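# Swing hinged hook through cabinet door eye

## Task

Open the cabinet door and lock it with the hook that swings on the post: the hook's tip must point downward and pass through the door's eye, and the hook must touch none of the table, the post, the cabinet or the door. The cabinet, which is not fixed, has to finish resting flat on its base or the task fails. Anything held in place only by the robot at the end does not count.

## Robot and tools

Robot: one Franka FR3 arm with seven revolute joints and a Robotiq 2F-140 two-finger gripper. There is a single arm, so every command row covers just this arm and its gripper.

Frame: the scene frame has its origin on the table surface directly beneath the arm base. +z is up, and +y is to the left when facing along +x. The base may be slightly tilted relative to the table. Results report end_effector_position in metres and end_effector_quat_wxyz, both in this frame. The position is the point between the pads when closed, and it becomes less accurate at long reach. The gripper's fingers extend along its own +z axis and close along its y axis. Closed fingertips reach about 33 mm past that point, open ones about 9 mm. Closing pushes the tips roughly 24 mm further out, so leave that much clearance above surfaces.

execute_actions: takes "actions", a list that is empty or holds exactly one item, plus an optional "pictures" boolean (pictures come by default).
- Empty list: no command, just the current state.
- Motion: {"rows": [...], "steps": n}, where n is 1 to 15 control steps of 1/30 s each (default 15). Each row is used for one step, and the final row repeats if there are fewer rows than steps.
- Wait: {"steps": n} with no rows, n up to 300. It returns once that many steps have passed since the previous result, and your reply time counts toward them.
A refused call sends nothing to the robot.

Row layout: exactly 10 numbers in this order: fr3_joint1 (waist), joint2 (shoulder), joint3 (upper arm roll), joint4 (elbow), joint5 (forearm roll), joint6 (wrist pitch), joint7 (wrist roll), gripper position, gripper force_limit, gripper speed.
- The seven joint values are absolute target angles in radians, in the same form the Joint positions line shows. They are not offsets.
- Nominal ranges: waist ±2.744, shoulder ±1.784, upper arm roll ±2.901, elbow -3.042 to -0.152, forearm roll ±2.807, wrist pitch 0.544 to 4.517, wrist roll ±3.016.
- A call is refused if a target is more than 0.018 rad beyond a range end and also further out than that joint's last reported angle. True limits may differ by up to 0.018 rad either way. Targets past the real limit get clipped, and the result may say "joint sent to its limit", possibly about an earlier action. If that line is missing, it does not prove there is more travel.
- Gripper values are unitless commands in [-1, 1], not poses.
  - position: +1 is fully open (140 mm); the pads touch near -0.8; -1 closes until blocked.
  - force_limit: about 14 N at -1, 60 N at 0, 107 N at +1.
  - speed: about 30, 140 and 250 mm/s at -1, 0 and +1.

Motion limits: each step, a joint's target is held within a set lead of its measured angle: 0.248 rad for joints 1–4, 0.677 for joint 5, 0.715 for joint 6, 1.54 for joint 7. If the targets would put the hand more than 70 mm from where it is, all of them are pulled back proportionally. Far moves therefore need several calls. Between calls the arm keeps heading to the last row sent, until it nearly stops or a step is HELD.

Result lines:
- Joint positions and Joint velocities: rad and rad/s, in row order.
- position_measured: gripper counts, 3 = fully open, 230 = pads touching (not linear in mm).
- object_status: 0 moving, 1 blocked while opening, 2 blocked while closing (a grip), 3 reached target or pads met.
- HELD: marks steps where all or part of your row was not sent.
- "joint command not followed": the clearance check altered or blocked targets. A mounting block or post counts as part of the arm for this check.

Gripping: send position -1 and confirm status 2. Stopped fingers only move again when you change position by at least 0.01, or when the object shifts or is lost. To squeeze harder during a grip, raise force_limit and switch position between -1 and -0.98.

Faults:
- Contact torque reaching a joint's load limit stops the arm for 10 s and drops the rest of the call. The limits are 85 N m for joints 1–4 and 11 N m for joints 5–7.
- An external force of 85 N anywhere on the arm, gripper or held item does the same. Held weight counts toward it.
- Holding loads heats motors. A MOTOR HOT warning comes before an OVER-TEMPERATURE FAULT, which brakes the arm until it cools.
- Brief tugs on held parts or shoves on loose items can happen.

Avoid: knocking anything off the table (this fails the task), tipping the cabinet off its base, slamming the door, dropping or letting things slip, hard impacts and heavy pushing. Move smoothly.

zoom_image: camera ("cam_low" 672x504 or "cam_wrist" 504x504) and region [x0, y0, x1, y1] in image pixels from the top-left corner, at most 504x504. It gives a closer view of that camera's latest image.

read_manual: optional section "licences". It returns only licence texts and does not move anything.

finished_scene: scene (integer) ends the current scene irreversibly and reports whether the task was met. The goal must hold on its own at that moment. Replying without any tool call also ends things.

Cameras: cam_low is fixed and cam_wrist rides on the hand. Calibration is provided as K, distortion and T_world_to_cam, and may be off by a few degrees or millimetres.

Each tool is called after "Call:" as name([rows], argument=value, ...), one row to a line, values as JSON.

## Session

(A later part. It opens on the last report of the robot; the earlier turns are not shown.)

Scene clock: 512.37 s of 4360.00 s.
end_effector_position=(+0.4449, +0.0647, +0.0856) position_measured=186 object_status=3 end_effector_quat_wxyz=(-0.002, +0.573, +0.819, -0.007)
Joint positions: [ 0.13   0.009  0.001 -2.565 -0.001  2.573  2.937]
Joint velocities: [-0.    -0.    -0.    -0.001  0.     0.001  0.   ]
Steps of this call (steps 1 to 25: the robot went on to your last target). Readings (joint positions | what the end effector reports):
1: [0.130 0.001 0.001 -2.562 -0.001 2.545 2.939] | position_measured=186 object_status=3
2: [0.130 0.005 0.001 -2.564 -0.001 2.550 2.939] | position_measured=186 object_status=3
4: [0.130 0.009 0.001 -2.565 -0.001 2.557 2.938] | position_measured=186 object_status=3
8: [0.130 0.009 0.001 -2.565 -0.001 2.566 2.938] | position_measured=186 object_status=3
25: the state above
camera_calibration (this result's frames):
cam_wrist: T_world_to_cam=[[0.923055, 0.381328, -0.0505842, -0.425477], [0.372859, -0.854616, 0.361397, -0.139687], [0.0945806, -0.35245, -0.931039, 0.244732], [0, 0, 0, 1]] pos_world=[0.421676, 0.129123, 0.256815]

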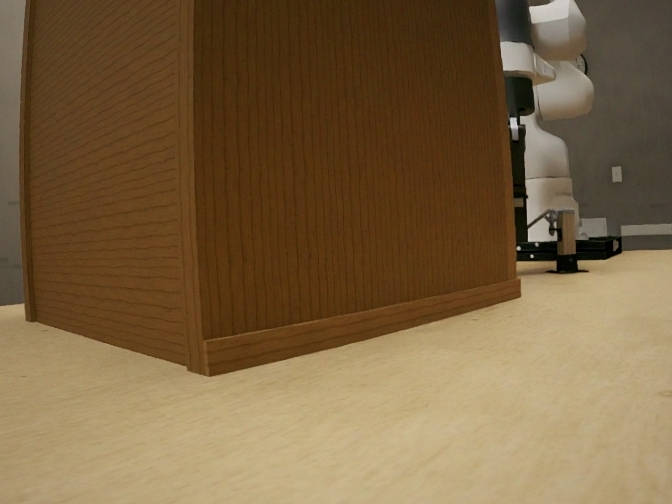

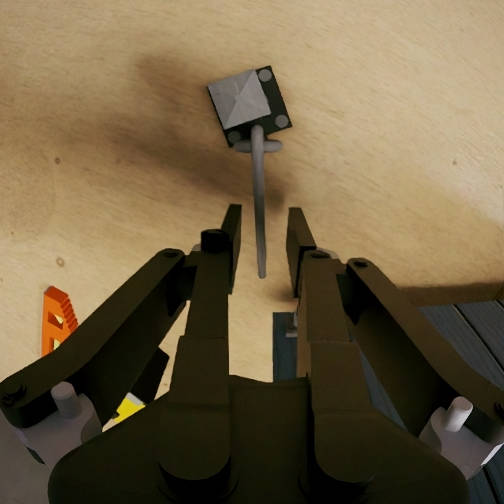

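Call:
execute_actions([
  {"rows":[[0.128,0.01,0,-2.565,0,2.577,2.93,-1,-1,-0.5]]},
], pictures=false)

Call:
execute_actions([
  {"rows":[[0.127,0.001,0,-2.563,0,2.56,2.93,-1,-1,-0.5],[0.126,-0.008,0,-2.562,0,2.548,2.93,-1,-1,-0.5],[0.125,-0.017,0,-2.56,0,2.536,2.93,-1,-1,-0.5],[0.124,-0.026,0,-2.559,0,2.525,2.93,-1,-1,-0.5],[0.123,-0.035,0,-2.557,0,2.514,2.93,-1,-1,-0.5],[0.122,-0.044,0,-2.556,0,2.503,2.93,-1,-1,-0.5],[0.122,-0.053,0,-2.554,0,2.492,2.93,-1,-1,-0.5],[0.122,-0.062,0,-2.552,0,2.481,2.93,-1,-1,-0.5],[0.122,-0.071,0,-2.551,0,2.47,2.93,-1,-1,-0.5],[0.123,-0.08,0,-2.549,0,2.459,2.93,-1,-1,-0.5],[0.124,-0.089,0,-2.548,0,2.448,2.93,-1,-1,-0.5],[0.126,-0.098,0,-2.546,0,2.437,2.93,-1,-1,-0.5],[0.128,-0.107,0,-2.544,0,2.426,2.93,-1,-1,-0.5],[0.13,-0.116,0,-2.543,0,2.419,2.93,-1,-1,-0.5],[0.133,-0.125,0,-2.541,0,2.419,2.93,-1,-1,-0.5]]},
], pictures=false)

Call:
execute_actions([
  {"steps":20},
])

Scene clock: 526.83 s of 4360.00 s.
end_effector_position=(+0.4448, +0.0646, +0.0855) position_measured=219 object_status=2 end_effector_quat_wxyz=(-0.002, +0.572, +0.820, -0.007)
Joint positions: [ 0.13   0.009  0.001 -2.565 -0.001  2.574  2.932]
Joint velocities: [ 0.001  0.001  0.001 -0.    -0.001  0.    -0.008]
Steps of this call (steps 1 to 15: the robot went on to your last target; steps 16 to 90: nothing new was sent; then 10.97 s passed at rest; steps 91 to 105: all 15 steps of this action). Readings (joint positions | what the end effector reports):
91: [0.130 0.009 0.001 -2.565 -0.001 2.574 2.936] | position_measured=186 object_status=0
92: [0.130 0.009 0.001 -2.565 -0.001 2.574 2.936] | position_measured=189 object_status=0
94: [0.130 0.009 0.001 -2.565 -0.001 2.574 2.936] | position_measured=198 object_status=0
98: [0.130 0.009 0.001 -2.565 -0.001 2.574 2.936] | position_measured=217 object_status=0
105: the state above

Scene clock: 527.33 s of 4360.00 s.
end_effector_position=(+0.4413, +0.0606, +0.1275) position_measured=222 object_status=2 end_effector_quat_wxyz=(-0.004, +0.574, +0.819, -0.009)
Joint positions: [ 0.125 -0.098 -0.002 -2.553 -0.001  2.449  2.931]
Joint velocities: [ 0.067 -0.265 -0.001  0.039 -0.    -0.245 -0.005]
Steps of this call (steps 1 to 15: all 15 steps of this action). Readings (joint positions | what the end effector reports):
1: [0.130 0.008 0.001 -2.565 -0.001 2.571 2.932] | position_measured=219 object_status=2
2: [0.129 0.006 0.001 -2.566 -0.001 2.566 2.932] | position_measured=219 object_status=2
4: [0.126 -0.002 0.001 -2.567 -0.001 2.552 2.932] | position_measured=221 object_status=2
8: [0.121 -0.034 -0.001 -2.564 -0.001 2.518 2.931] | position_measured=222 object_status=0
15: the state above

Scene clock: 528.00 s of 4360.00 s.
end_effector_position=(+0.4396, +0.0633, +0.1367) position_measured=222 object_status=2 end_effector_quat_wxyz=(-0.005, +0.571, +0.821, -0.010)
Joint positions: [ 0.131 -0.12  -0.002 -2.547 -0.001  2.417  2.93 ]
Joint velocities: [ 0.001  0.     0.001  0.002 -0.001 -0.001  0.001]
Steps of this call (steps 1 to 20: the robot went on to your last target). Readings (joint positions | what the end effector reports):
1: [0.127 -0.106 -0.002 -2.552 -0.001 2.441 2.931] | position_measured=222 object_status=2
2: [0.128 -0.112 -0.002 -2.551 -0.001 2.435 2.930] | position_measured=222 object_status=2
4: [0.130 -0.117 -0.002 -2.550 -0.001 2.427 2.930] | position_measured=222 object_status=2
8: [0.131 -0.119 -0.002 -2.548 -0.001 2.420 2.930] | position_measured=222 object_status=2
20: the state above
camera_calibration (this result's frames):
cam_wrist: T_world_to_cam=[[0.920754, 0.385593, -0.0594206, -0.415443], [0.380105, -0.852265, 0.359395, -0.160446], [0.0879381, -0.3535, -0.931292, 0.295365], [0, 0, 0, 1]] pos_world=[0.417533, 0.127861, 0.308049]

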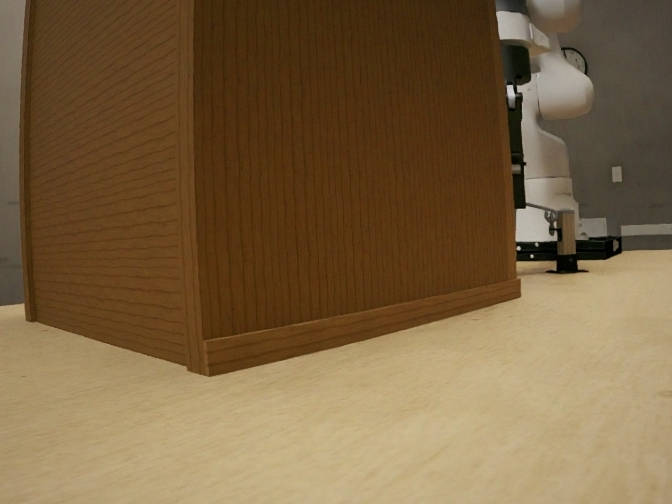

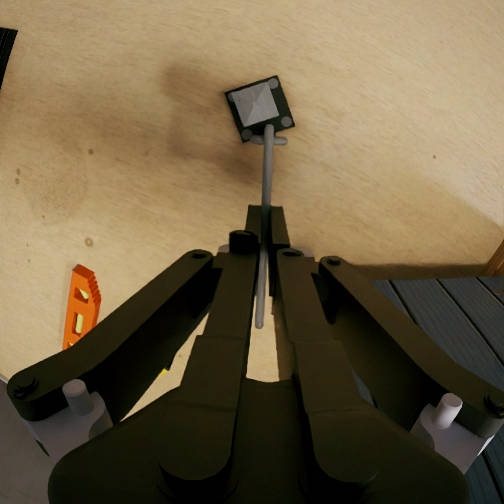

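Call:
execute_actions([
  {"rows":[[0.134,-0.128,0,-2.538,0,2.41,2.93,-1,-1,-0.5],[0.135,-0.131,0,-2.534,0,2.4,2.93,-1,-1,-0.5],[0.136,-0.134,0,-2.53,0,2.392,2.93,-1,-1,-0.5],[0.136,-0.137,0,-2.527,0,2.392,2.9,-1,-1,-0.5],[0.136,-0.137,0,-2.527,0,2.392,2.87,-1,-1,-0.5],[0.137,-0.133,0,-2.522,0,2.391,2.84,-1,-1,-0.5],[0.138,-0.128,0,-2.517,0,2.39,2.81,-1,-1,-0.5],[0.139,-0.124,0,-2.512,0,2.39,2.78,-1,-1,-0.5],[0.14,-0.119,0,-2.506,0,2.389,2.75,-1,-1,-0.5],[0.141,-0.115,0,-2.501,0,2.388,2.72,-1,-1,-0.5],[0.142,-0.11,0,-2.496,0,2.388,2.69,-1,-1,-0.5],[0.143,-0.106,0,-2.491,0,2.387,2.66,-1,-1,-0.5],[0.145,-0.101,0,-2.486,0,2.386,2.653,-1,-1,-0.5],[0.146,-0.097,0,-2.48,0,2.385,2.653,-1,-1,-0.5],[0.147,-0.093,0,-2.4755,0,2.385,2.653,-1,-1,-0.5]]},
], pictures=false)

Call:
execute_actions([
  {"steps":30},
])

Call:
zoom_image(camera="cam_wrist", region=[200,240,340,400])

Scene clock: 540.90 s of 4360.00 s.
end_effector_position=(+0.4480, +0.0707, +0.1432) position_measured=222 object_status=2 end_effector_quat_wxyz=(-0.011, +0.502, +0.865, -0.014)
Joint positions: [ 0.143 -0.098 -0.    -2.497 -0.001  2.377  2.778]
Joint velocities: [ 0.025  0.122  0.     0.139 -0.002 -0.052 -0.421]
Steps of this call (steps 1 to 15: the robot went on to your last target; steps 16 to 90: nothing new was sent; then 9.40 s passed at rest; steps 91 to 105: all 15 steps of this action). Readings (joint positions | what the end effector reports):
91: [0.131 -0.120 -0.002 -2.546 -0.001 2.415 2.930] | position_measured=222 object_status=2
92: [0.132 -0.121 -0.002 -2.545 -0.001 2.413 2.930] | position_measured=222 object_status=2
94: [0.134 -0.124 -0.001 -2.541 -0.001 2.404 2.928] | position_measured=222 object_status=2
98: [0.138 -0.125 -0.000 -2.530 -0.001 2.391 2.893] | position_measured=222 object_status=2
105: the state above

Scene clock: 541.90 s of 4360.00 s.
end_effector_position=(+0.4514, +0.0735, +0.1439) position_measured=222 object_status=2 end_effector_quat_wxyz=(-0.012, +0.449, +0.893, -0.013)
Joint positions: [ 0.148 -0.088 -0.    -2.484 -0.001  2.372  2.662]
Joint velocities: [ 0.     0.001 -0.002  0.001  0.     0.001 -0.012]
Steps of this call (steps 1 to 30: the robot went on to your last target). Readings (joint positions | what the end effector reports):
1: [0.143 -0.094 -0.000 -2.494 -0.001 2.375 2.765] | position_measured=222 object_status=2
2: [0.144 -0.092 -0.000 -2.491 -0.001 2.374 2.753] | position_measured=222 object_status=2
4: [0.144 -0.090 -0.000 -2.488 -0.001 2.373 2.733] | position_measured=222 object_status=2
8: [0.145 -0.089 -0.000 -2.486 -0.001 2.372 2.705] | position_measured=222 object_status=2
30: the state above
camera_calibration (this result's frames):
cam_wrist: T_world_to_cam=[[0.773729, 0.629571, -0.0705908, -0.379791], [0.610809, -0.711786, 0.346803, -0.271508], [0.168092, -0.311449, -0.935278, 0.265937], [0, 0, 0, 1]] pos_world=[0.414993, 0.128676, 0.316075]

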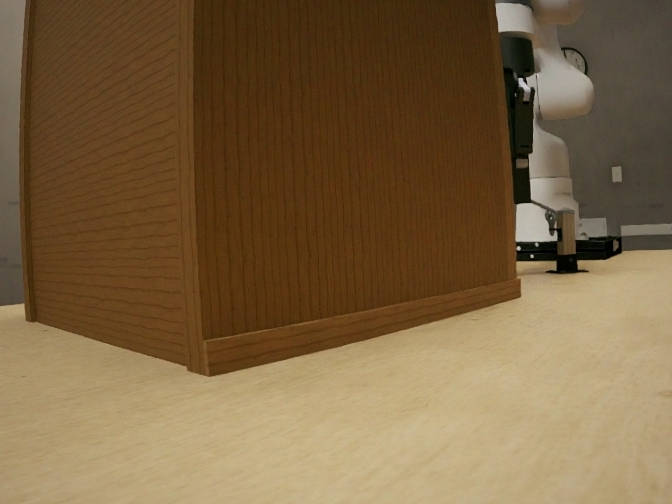

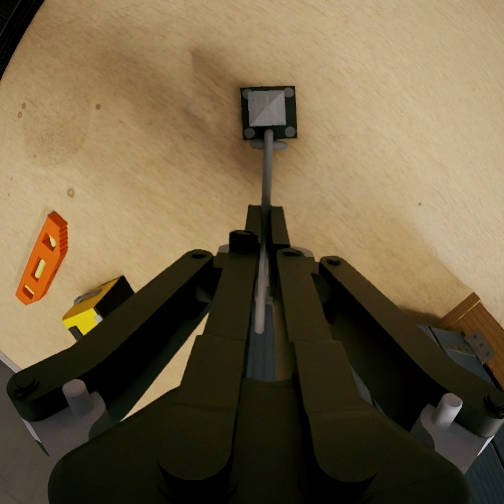

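Region (200, 240, 340, 400) of cam_wrist's 504x504 image, scaled by 3.150, with more detail than that image has; it fills the left 441 columns of this view, and the rest is white.

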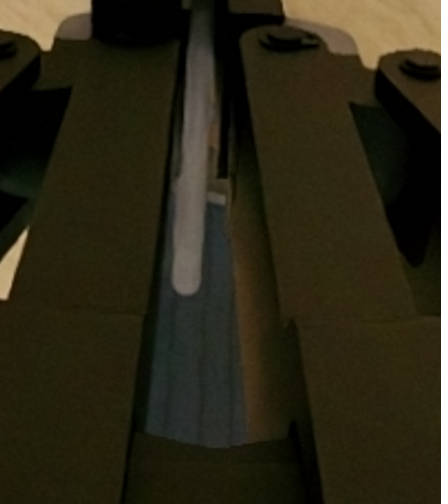

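Call:
execute_actions([
  {"rows":[[0.146,-0.088,0,-2.484,0,2.39,2.65,-1,-1,-0.5],[0.145,-0.084,0,-2.486,0,2.4,2.65,-1,-1,-0.5],[0.144,-0.081,0,-2.488,0,2.408,2.65,-1,-1,-0.5],[0.143,-0.077,0,-2.49,0,2.416,2.65,-1,-1,-0.5],[0.142,-0.074,0,-2.492,0,2.423,2.65,-1,-1,-0.5],[0.141,-0.07,0,-2.494,0,2.43,2.65,-1,-1,-0.5],[0.14,-0.067,0,-2.496,0,2.437,2.65,-1,-1,-0.5],[0.139,-0.063,0,-2.498,0,2.444,2.65,-1,-1,-0.5],[0.138,-0.06,0,-2.5,0,2.451,2.65,-1,-1,-0.5],[0.137,-0.056,0,-2.502,0,2.458,2.65,-1,-1,-0.5],[0.136,-0.053,0,-2.504,0,2.465,2.65,-1,-1,-0.5],[0.136,-0.049,0,-2.506,0,2.47,2.65,-1,-1,-0.5],[0.135,-0.046,0,-2.508,0,2.477,2.65,-1,-1,-0.5],[0.134,-0.042,0,-2.51,0,2.477,2.65,-1,-1,-0.5],[0.134,-0.038,0,-2.512,0,2.477,2.65,-1,-1,-0.5]]},
], pictures=false)

Call:
execute_actions([
  {"steps":25},
])

Call:
zoom_image(camera="cam_wrist", region=[200,240,340,400])

Scene clock: 549.47 s of 4360.00 s.
end_effector_position=(+0.4551, +0.0673, +0.1237) position_measured=222 object_status=2 end_effector_quat_wxyz=(-0.006, +0.451, +0.893, -0.009)
Joint positions: [ 0.134 -0.05  -0.001 -2.506 -0.001  2.448  2.653]
Joint velocities: [-0.024  0.107 -0.006 -0.046  0.     0.148 -0.001]
Steps of this call (steps 1 to 15: the robot went on to your last target; steps 16 to 90: nothing new was sent; then 4.07 s passed at rest; steps 91 to 105: all 15 steps of this action). Readings (joint positions | what the end effector reports):
91: [0.148 -0.088 0.000 -2.484 -0.001 2.374 2.658] | position_measured=222 object_status=2
92: [0.147 -0.087 0.000 -2.485 -0.001 2.376 2.658] | position_measured=222 object_status=2
94: [0.146 -0.085 0.000 -2.487 -0.001 2.384 2.656] | position_measured=222 object_status=2
98: [0.141 -0.074 0.000 -2.493 -0.001 2.405 2.654] | position_measured=222 object_status=2
105: the state above

Scene clock: 550.30 s of 4360.00 s.
end_effector_position=(+0.4555, +0.0668, +0.1200) position_measured=222 object_status=2 end_effector_quat_wxyz=(-0.005, +0.451, +0.892, -0.008)
Joint positions: [ 0.133 -0.042 -0.001 -2.51  -0.001  2.462  2.652]
Joint velocities: [-0.001 -0.    -0.001  0.001 -0.     0.    -0.   ]
Steps of this call (steps 1 to 25: the robot went on to your last target). Readings (joint positions | what the end effector reports):
1: [0.133 -0.046 -0.001 -2.507 -0.001 2.453 2.653] | position_measured=222 object_status=2
2: [0.133 -0.044 -0.001 -2.508 -0.001 2.456 2.653] | position_measured=222 object_status=2
4: [0.133 -0.042 -0.001 -2.509 -0.001 2.461 2.653] | position_measured=222 object_status=2
8: [0.133 -0.042 -0.001 -2.510 -0.001 2.462 2.652] | position_measured=222 object_status=2
25: the state above
camera_calibration (this result's frames):
cam_wrist: T_world_to_cam=[[0.778008, 0.625831, -0.0551285, -0.38401], [0.601022, -0.715859, 0.355415, -0.266723], [0.182965, -0.309649, -0.933082, 0.233642], [0, 0, 0, 1]] pos_world=[0.416321, 0.121736, 0.291634]

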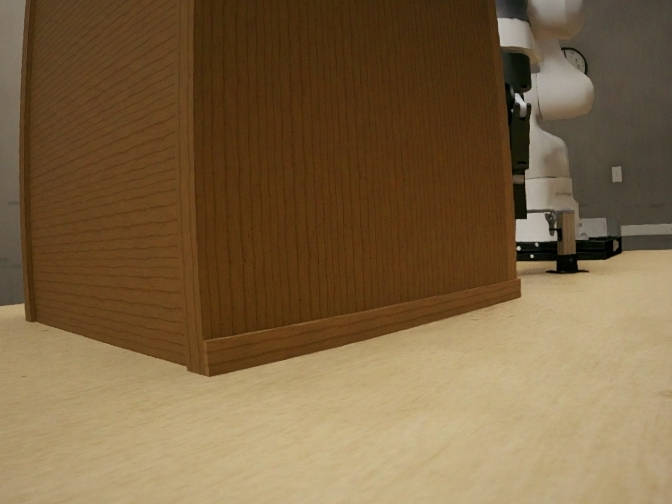

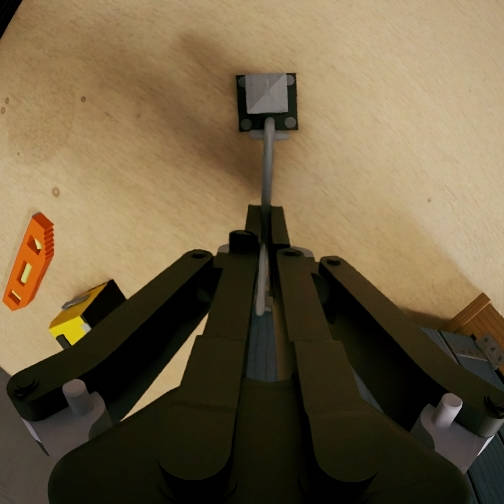

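Region (200, 240, 340, 400) of cam_wrist's 504x504 image, scaled by 3.150, with more detail than that image has; it fills the left 441 columns of this view, and the rest is white.

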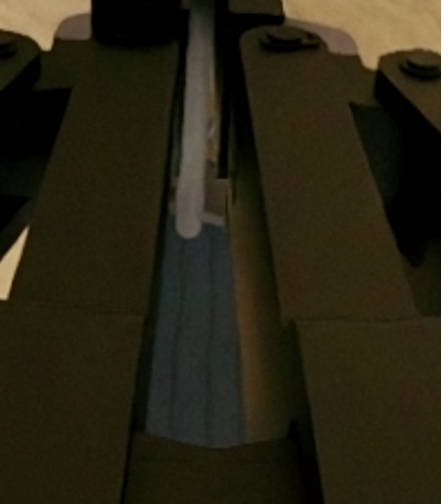

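Rod is level, tip likely in. Release.

Call:
execute_actions([
  {"rows":[[0.134,-0.04,0,-2.511,0,2.47,2.65,-0.45,-1,-0.8]]},
], pictures=false)

Call:
execute_actions([
  {"steps":20},
])

Call:
zoom_image(camera="cam_wrist", region=[200,220,340,380])

Scene clock: 554.47 s of 4360.00 s.
end_effector_position=(+0.4565, +0.0670, +0.1199) position_measured=186 object_status=0 end_effector_quat_wxyz=(-0.003, +0.451, +0.892, -0.007)
Joint positions: [ 0.133 -0.042 -0.001 -2.51  -0.001  2.466  2.652]
Joint velocities: [ 0.     0.001 -0.001 -0.    -0.     0.002 -0.   ]
Steps of this call (steps 1 to 15: the robot went on to your last target; steps 16 to 90: nothing new was sent; then 0.67 s passed at rest; steps 91 to 105: all 15 steps of this action). Readings (joint positions | what the end effector reports):
91: [0.133 -0.043 -0.001 -2.510 -0.001 2.462 2.652] | position_measured=222 object_status=0
92: [0.133 -0.042 -0.001 -2.510 -0.001 2.463 2.652] | position_measured=222 object_status=0
94: [0.133 -0.042 -0.001 -2.510 -0.001 2.464 2.652] | position_measured=214 object_status=0
98: [0.133 -0.042 -0.001 -2.510 -0.001 2.465 2.652] | position_measured=203 object_status=0
105: the state above

Scene clock: 555.13 s of 4360.00 s.
end_effector_position=(+0.4565, +0.0670, +0.1199) position_measured=186 object_status=3 end_effector_quat_wxyz=(-0.003, +0.451, +0.892, -0.007)
Joint positions: [ 0.133 -0.042 -0.001 -2.51  -0.001  2.467  2.652]
Joint velocities: [ 0.    -0.001  0.001 -0.001 -0.001  0.     0.   ]
Steps of this call (steps 1 to 15: the robot went on to your last target; steps 16 to 20: nothing new was sent). Readings (joint positions | what the end effector reports):
1: [0.133 -0.042 -0.001 -2.510 -0.001 2.466 2.652] | position_measured=186 object_status=0
2: [0.133 -0.042 -0.001 -2.510 -0.001 2.466 2.652] | position_measured=186 object_status=0
4: [0.133 -0.042 -0.001 -2.510 -0.001 2.466 2.652] | position_measured=186 object_status=0
8: [0.133 -0.042 -0.001 -2.510 -0.001 2.466 2.652] | position_measured=186 object_status=3
20: the state above
The arm was judged still, so your last target was given up. Only a new action makes it travel on or press farther. Fingers that are still opening or closing keep moving.
camera_calibration (this result's frames):
cam_wrist: T_world_to_cam=[[0.778123, 0.625931, -0.0522903, -0.385329], [0.599928, -0.715971, 0.357031, -0.266918], [0.186039, -0.309185, -0.932628, 0.231965], [0, 0, 0, 1]] pos_world=[0.41681, 0.121804, 0.291486]

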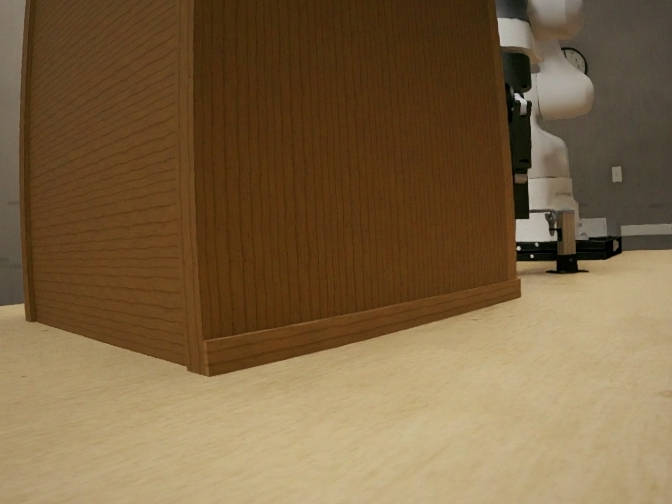

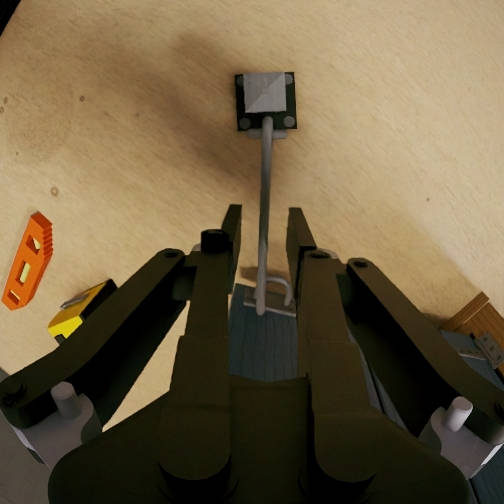

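Region (200, 220, 340, 380) of cam_wrist's 504x504 image, scaled by 3.150, with more detail than that image has; it fills the left 441 columns of this view, and the rest is white.

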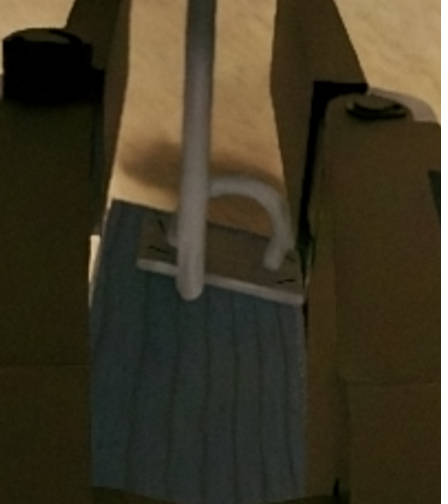

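Call:
execute_actions([
  {"rows":[[0.135,-0.035,0,-2.511,0,2.48,2.65,-0.45,-1,-0.8],[0.136,-0.03,0,-2.511,0,2.485,2.65,-0.45,-1,-0.8],[0.137,-0.027,0,-2.509,0,2.487,2.65,-0.45,-1,-0.8],[0.138,-0.025,0,-2.506,0,2.487,2.65,-0.45,-1,-0.8],[0.139,-0.022,0,-2.503,0,2.487,2.65,-0.45,-1,-0.8],[0.14,-0.02,0,-2.5,0,2.487,2.65,-0.45,-1,-0.8],[0.141,-0.017,0,-2.497,0,2.487,2.65,-0.45,-1,-0.8],[0.142,-0.015,0,-2.494,0,2.487,2.65,-0.45,-1,-0.8],[0.143,-0.012,0,-2.491,0,2.487,2.65,-0.45,-1,-0.8],[0.144,-0.01,0,-2.488,0,2.487,2.65,-0.45,-1,-0.8],[0.145,-0.007,0,-2.485,0,2.487,2.65,-0.45,-1,-0.8],[0.146,-0.005,0,-2.482,0,2.487,2.65,-0.45,-1,-0.8],[0.147,-0.002,0,-2.479,0,2.487,2.65,-0.45,-1,-0.8]]},
], pictures=false)

Call:
execute_actions([
  {"steps":20},
])

Call:
zoom_image(camera="cam_wrist", region=[200,220,340,380])

Scene clock: 566.27 s of 4360.00 s.
end_effector_position=(+0.4671, +0.0737, +0.1151) position_measured=186 object_status=3 end_effector_quat_wxyz=(-0.000, +0.446, +0.895, -0.005)
Joint positions: [ 0.144 -0.006 -0.001 -2.483 -0.001  2.483  2.652]
Joint velocities: [ 0.014  0.033  0.     0.039  0.     0.006 -0.   ]
Steps of this call (steps 1 to 90: nothing new was sent; then 7.63 s passed at rest; steps 91 to 105: all 15 steps of this action). Readings (joint positions | what the end effector reports):
91: [0.133 -0.041 -0.001 -2.510 -0.001 2.468 2.652] | position_measured=186 object_status=3
92: [0.133 -0.039 -0.001 -2.510 -0.001 2.471 2.652] | position_measured=186 object_status=3
94: [0.134 -0.033 -0.001 -2.510 -0.001 2.475 2.652] | position_measured=186 object_status=3
98: [0.138 -0.022 -0.001 -2.502 -0.001 2.479 2.652] | position_measured=186 object_status=3
105: the state above

Scene clock: 566.93 s of 4360.00 s.
end_effector_position=(+0.4683, +0.0743, +0.1152) position_measured=186 object_status=3 end_effector_quat_wxyz=(+0.000, +0.446, +0.895, -0.005)
Joint positions: [ 0.145 -0.004 -0.001 -2.481 -0.001  2.484  2.652]
Joint velocities: [-0.    -0.001  0.     0.001  0.     0.001 -0.001]
Steps of this call (steps 1 to 15: the robot went on to your last target; steps 16 to 20: nothing new was sent). Readings (joint positions | what the end effector reports):
1: [0.144 -0.005 -0.001 -2.482 -0.001 2.483 2.652] | position_measured=186 object_status=3
2: [0.145 -0.005 -0.001 -2.482 -0.001 2.483 2.652] | position_measured=186 object_status=3
4: [0.145 -0.004 -0.001 -2.481 -0.001 2.483 2.652] | position_measured=186 object_status=3
8: [0.145 -0.004 -0.001 -2.481 -0.001 2.483 2.652] | position_measured=186 object_status=3
20: the state above
The arm was judged still, so your last target was given up. Only a new action makes it travel on or press farther. Fingers that are still opening or closing keep moving.
camera_calibration (this result's frames):
cam_wrist: T_world_to_cam=[[0.77104, 0.635211, -0.0447748, -0.397561], [0.605332, -0.709313, 0.361176, -0.270534], [0.197663, -0.305585, -0.931422, 0.221744], [0, 0, 0, 1]] pos_world=[0.426467, 0.128403, 0.286447]

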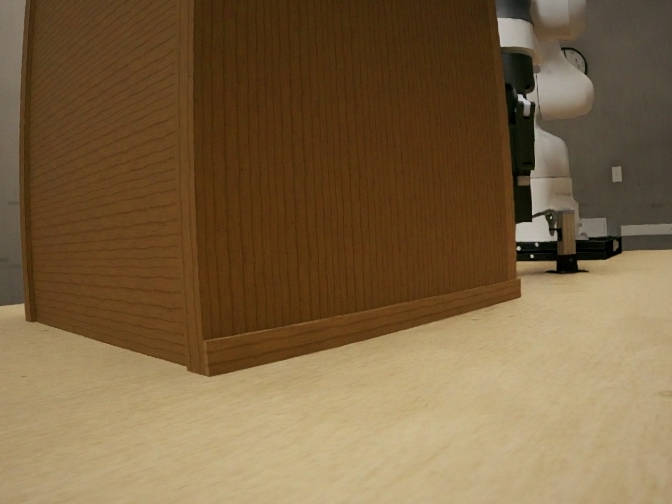

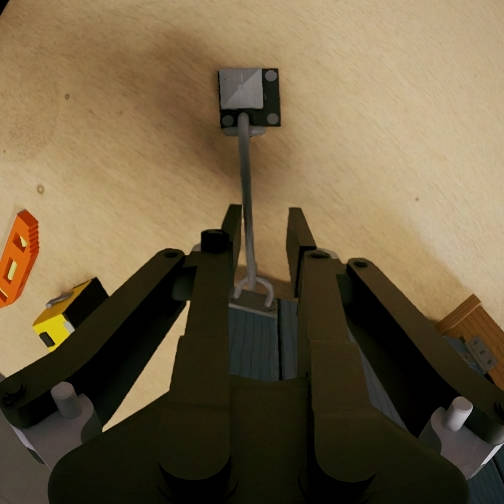

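Region (200, 220, 340, 380) of cam_wrist's 504x504 image, scaled by 3.150, with more detail than that image has; it fills the left 441 columns of this view, and the rest is white.

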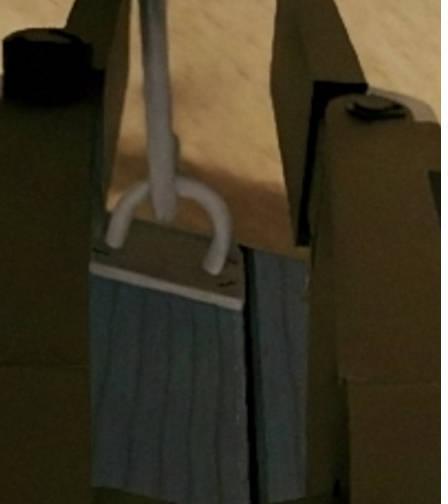

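Dropped into the eye. Lift away.

Call:
execute_actions([
  {"rows":[[0.147,-0.02,0,-2.485,0,2.46,2.65,-0.45,-1,-0.8],[0.149,-0.04,0,-2.49,0,2.43,2.65,-0.45,-1,-0.8],[0.152,-0.06,0,-2.493,0,2.41,2.65,-0.45,-1,-0.8],[0.156,-0.08,0,-2.495,0,2.39,2.65,-0.45,-1,-0.8],[0.16,-0.1,0,-2.497,0,2.37,2.65,-0.45,-1,-0.8],[0.17,-0.12,0,-2.5,0,2.35,2.65,-0.45,-1,-0.8],[0.19,-0.14,0,-2.5,0,2.33,2.65,-0.45,-1,-0.8],[0.21,-0.16,0,-2.5,0,2.31,2.65,-0.45,-1,-0.8],[0.24,-0.18,0,-2.5,0,2.3,2.65,-0.45,-1,-0.8],[0.27,-0.2,0,-2.5,0,2.3,2.65,-0.45,-1,-0.8]]},
], pictures=false)

Call:
execute_actions([
  {"steps":30},
])

Scene clock: 578.80 s of 4360.00 s.
end_effector_position=(+0.4409, +0.1282, +0.1845) position_measured=186 object_status=3 end_effector_quat_wxyz=(+0.008, +0.389, +0.921, +0.002)
Joint positions: [ 0.266 -0.199  0.003 -2.497 -0.001  2.327  2.652]
Joint velocities: [ 0.06  -0.035  0.001  0.001 -0.    -0.135  0.   ]
Steps of this call (steps 1 to 90: nothing new was sent; then 8.37 s passed at rest; steps 91 to 105: all 15 steps of this action). Readings (joint positions | what the end effector reports):
91: [0.145 -0.006 -0.001 -2.481 -0.001 2.481 2.652] | position_measured=186 object_status=3
92: [0.145 -0.012 -0.001 -2.484 -0.001 2.473 2.652] | position_measured=186 object_status=3
94: [0.148 -0.038 -0.001 -2.491 -0.001 2.450 2.652] | position_measured=186 object_status=3
98: [0.174 -0.113 -0.003 -2.497 -0.001 2.390 2.652] | position_measured=186 object_status=3
105: the state above

Scene clock: 579.80 s of 4360.00 s.
end_effector_position=(+0.4329, +0.1265, +0.1819) position_measured=186 object_status=3 end_effector_quat_wxyz=(-0.001, +0.388, +0.922, -0.005)
Joint positions: [ 0.268 -0.199  0.003 -2.499 -0.001  2.304  2.652]
Joint velocities: [-0.001 -0.001 -0.001 -0.001 -0.002 -0.    -0.001]
Steps of this call (steps 1 to 30: the robot went on to your last target). Readings (joint positions | what the end effector reports):
1: [0.267 -0.199 0.003 -2.497 -0.001 2.323 2.652] | position_measured=186 object_status=3
2: [0.268 -0.199 0.003 -2.497 -0.001 2.319 2.652] | position_measured=186 object_status=3
4: [0.268 -0.199 0.003 -2.498 -0.001 2.314 2.652] | position_measured=186 object_status=3
8: [0.268 -0.199 0.003 -2.498 -0.001 2.308 2.652] | position_measured=186 object_status=3
30: the state above
The arm was judged still, so your last target was given up. Only a new action makes it travel on or press farther. Fingers that are still opening or closing keep moving.
camera_calibration (this result's frames):
cam_wrist: T_world_to_cam=[[0.684586, 0.727413, -0.04703, -0.374241], [0.691165, -0.627266, 0.358927, -0.283314], [0.231588, -0.278222, -0.93218, 0.288871], [0, 0, 0, 1]] pos_world=[0.385118, 0.174885, 0.353368]

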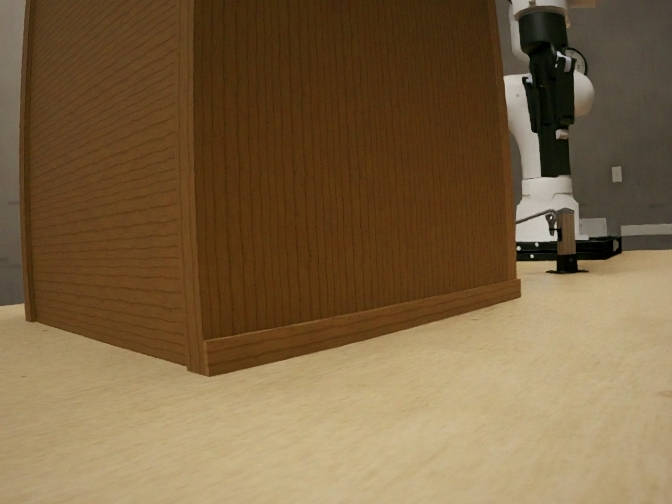

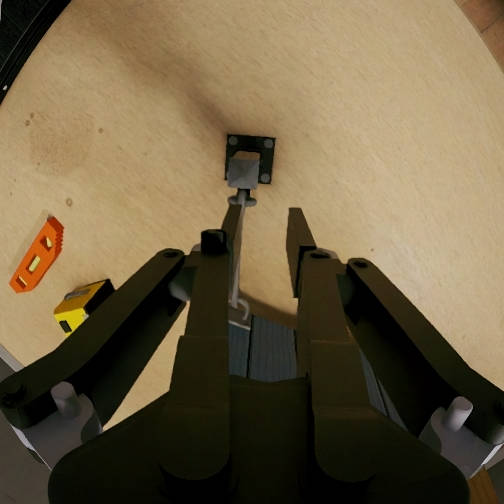

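Call:
finished_scene(scene=2)

The scene is finished: the task was done.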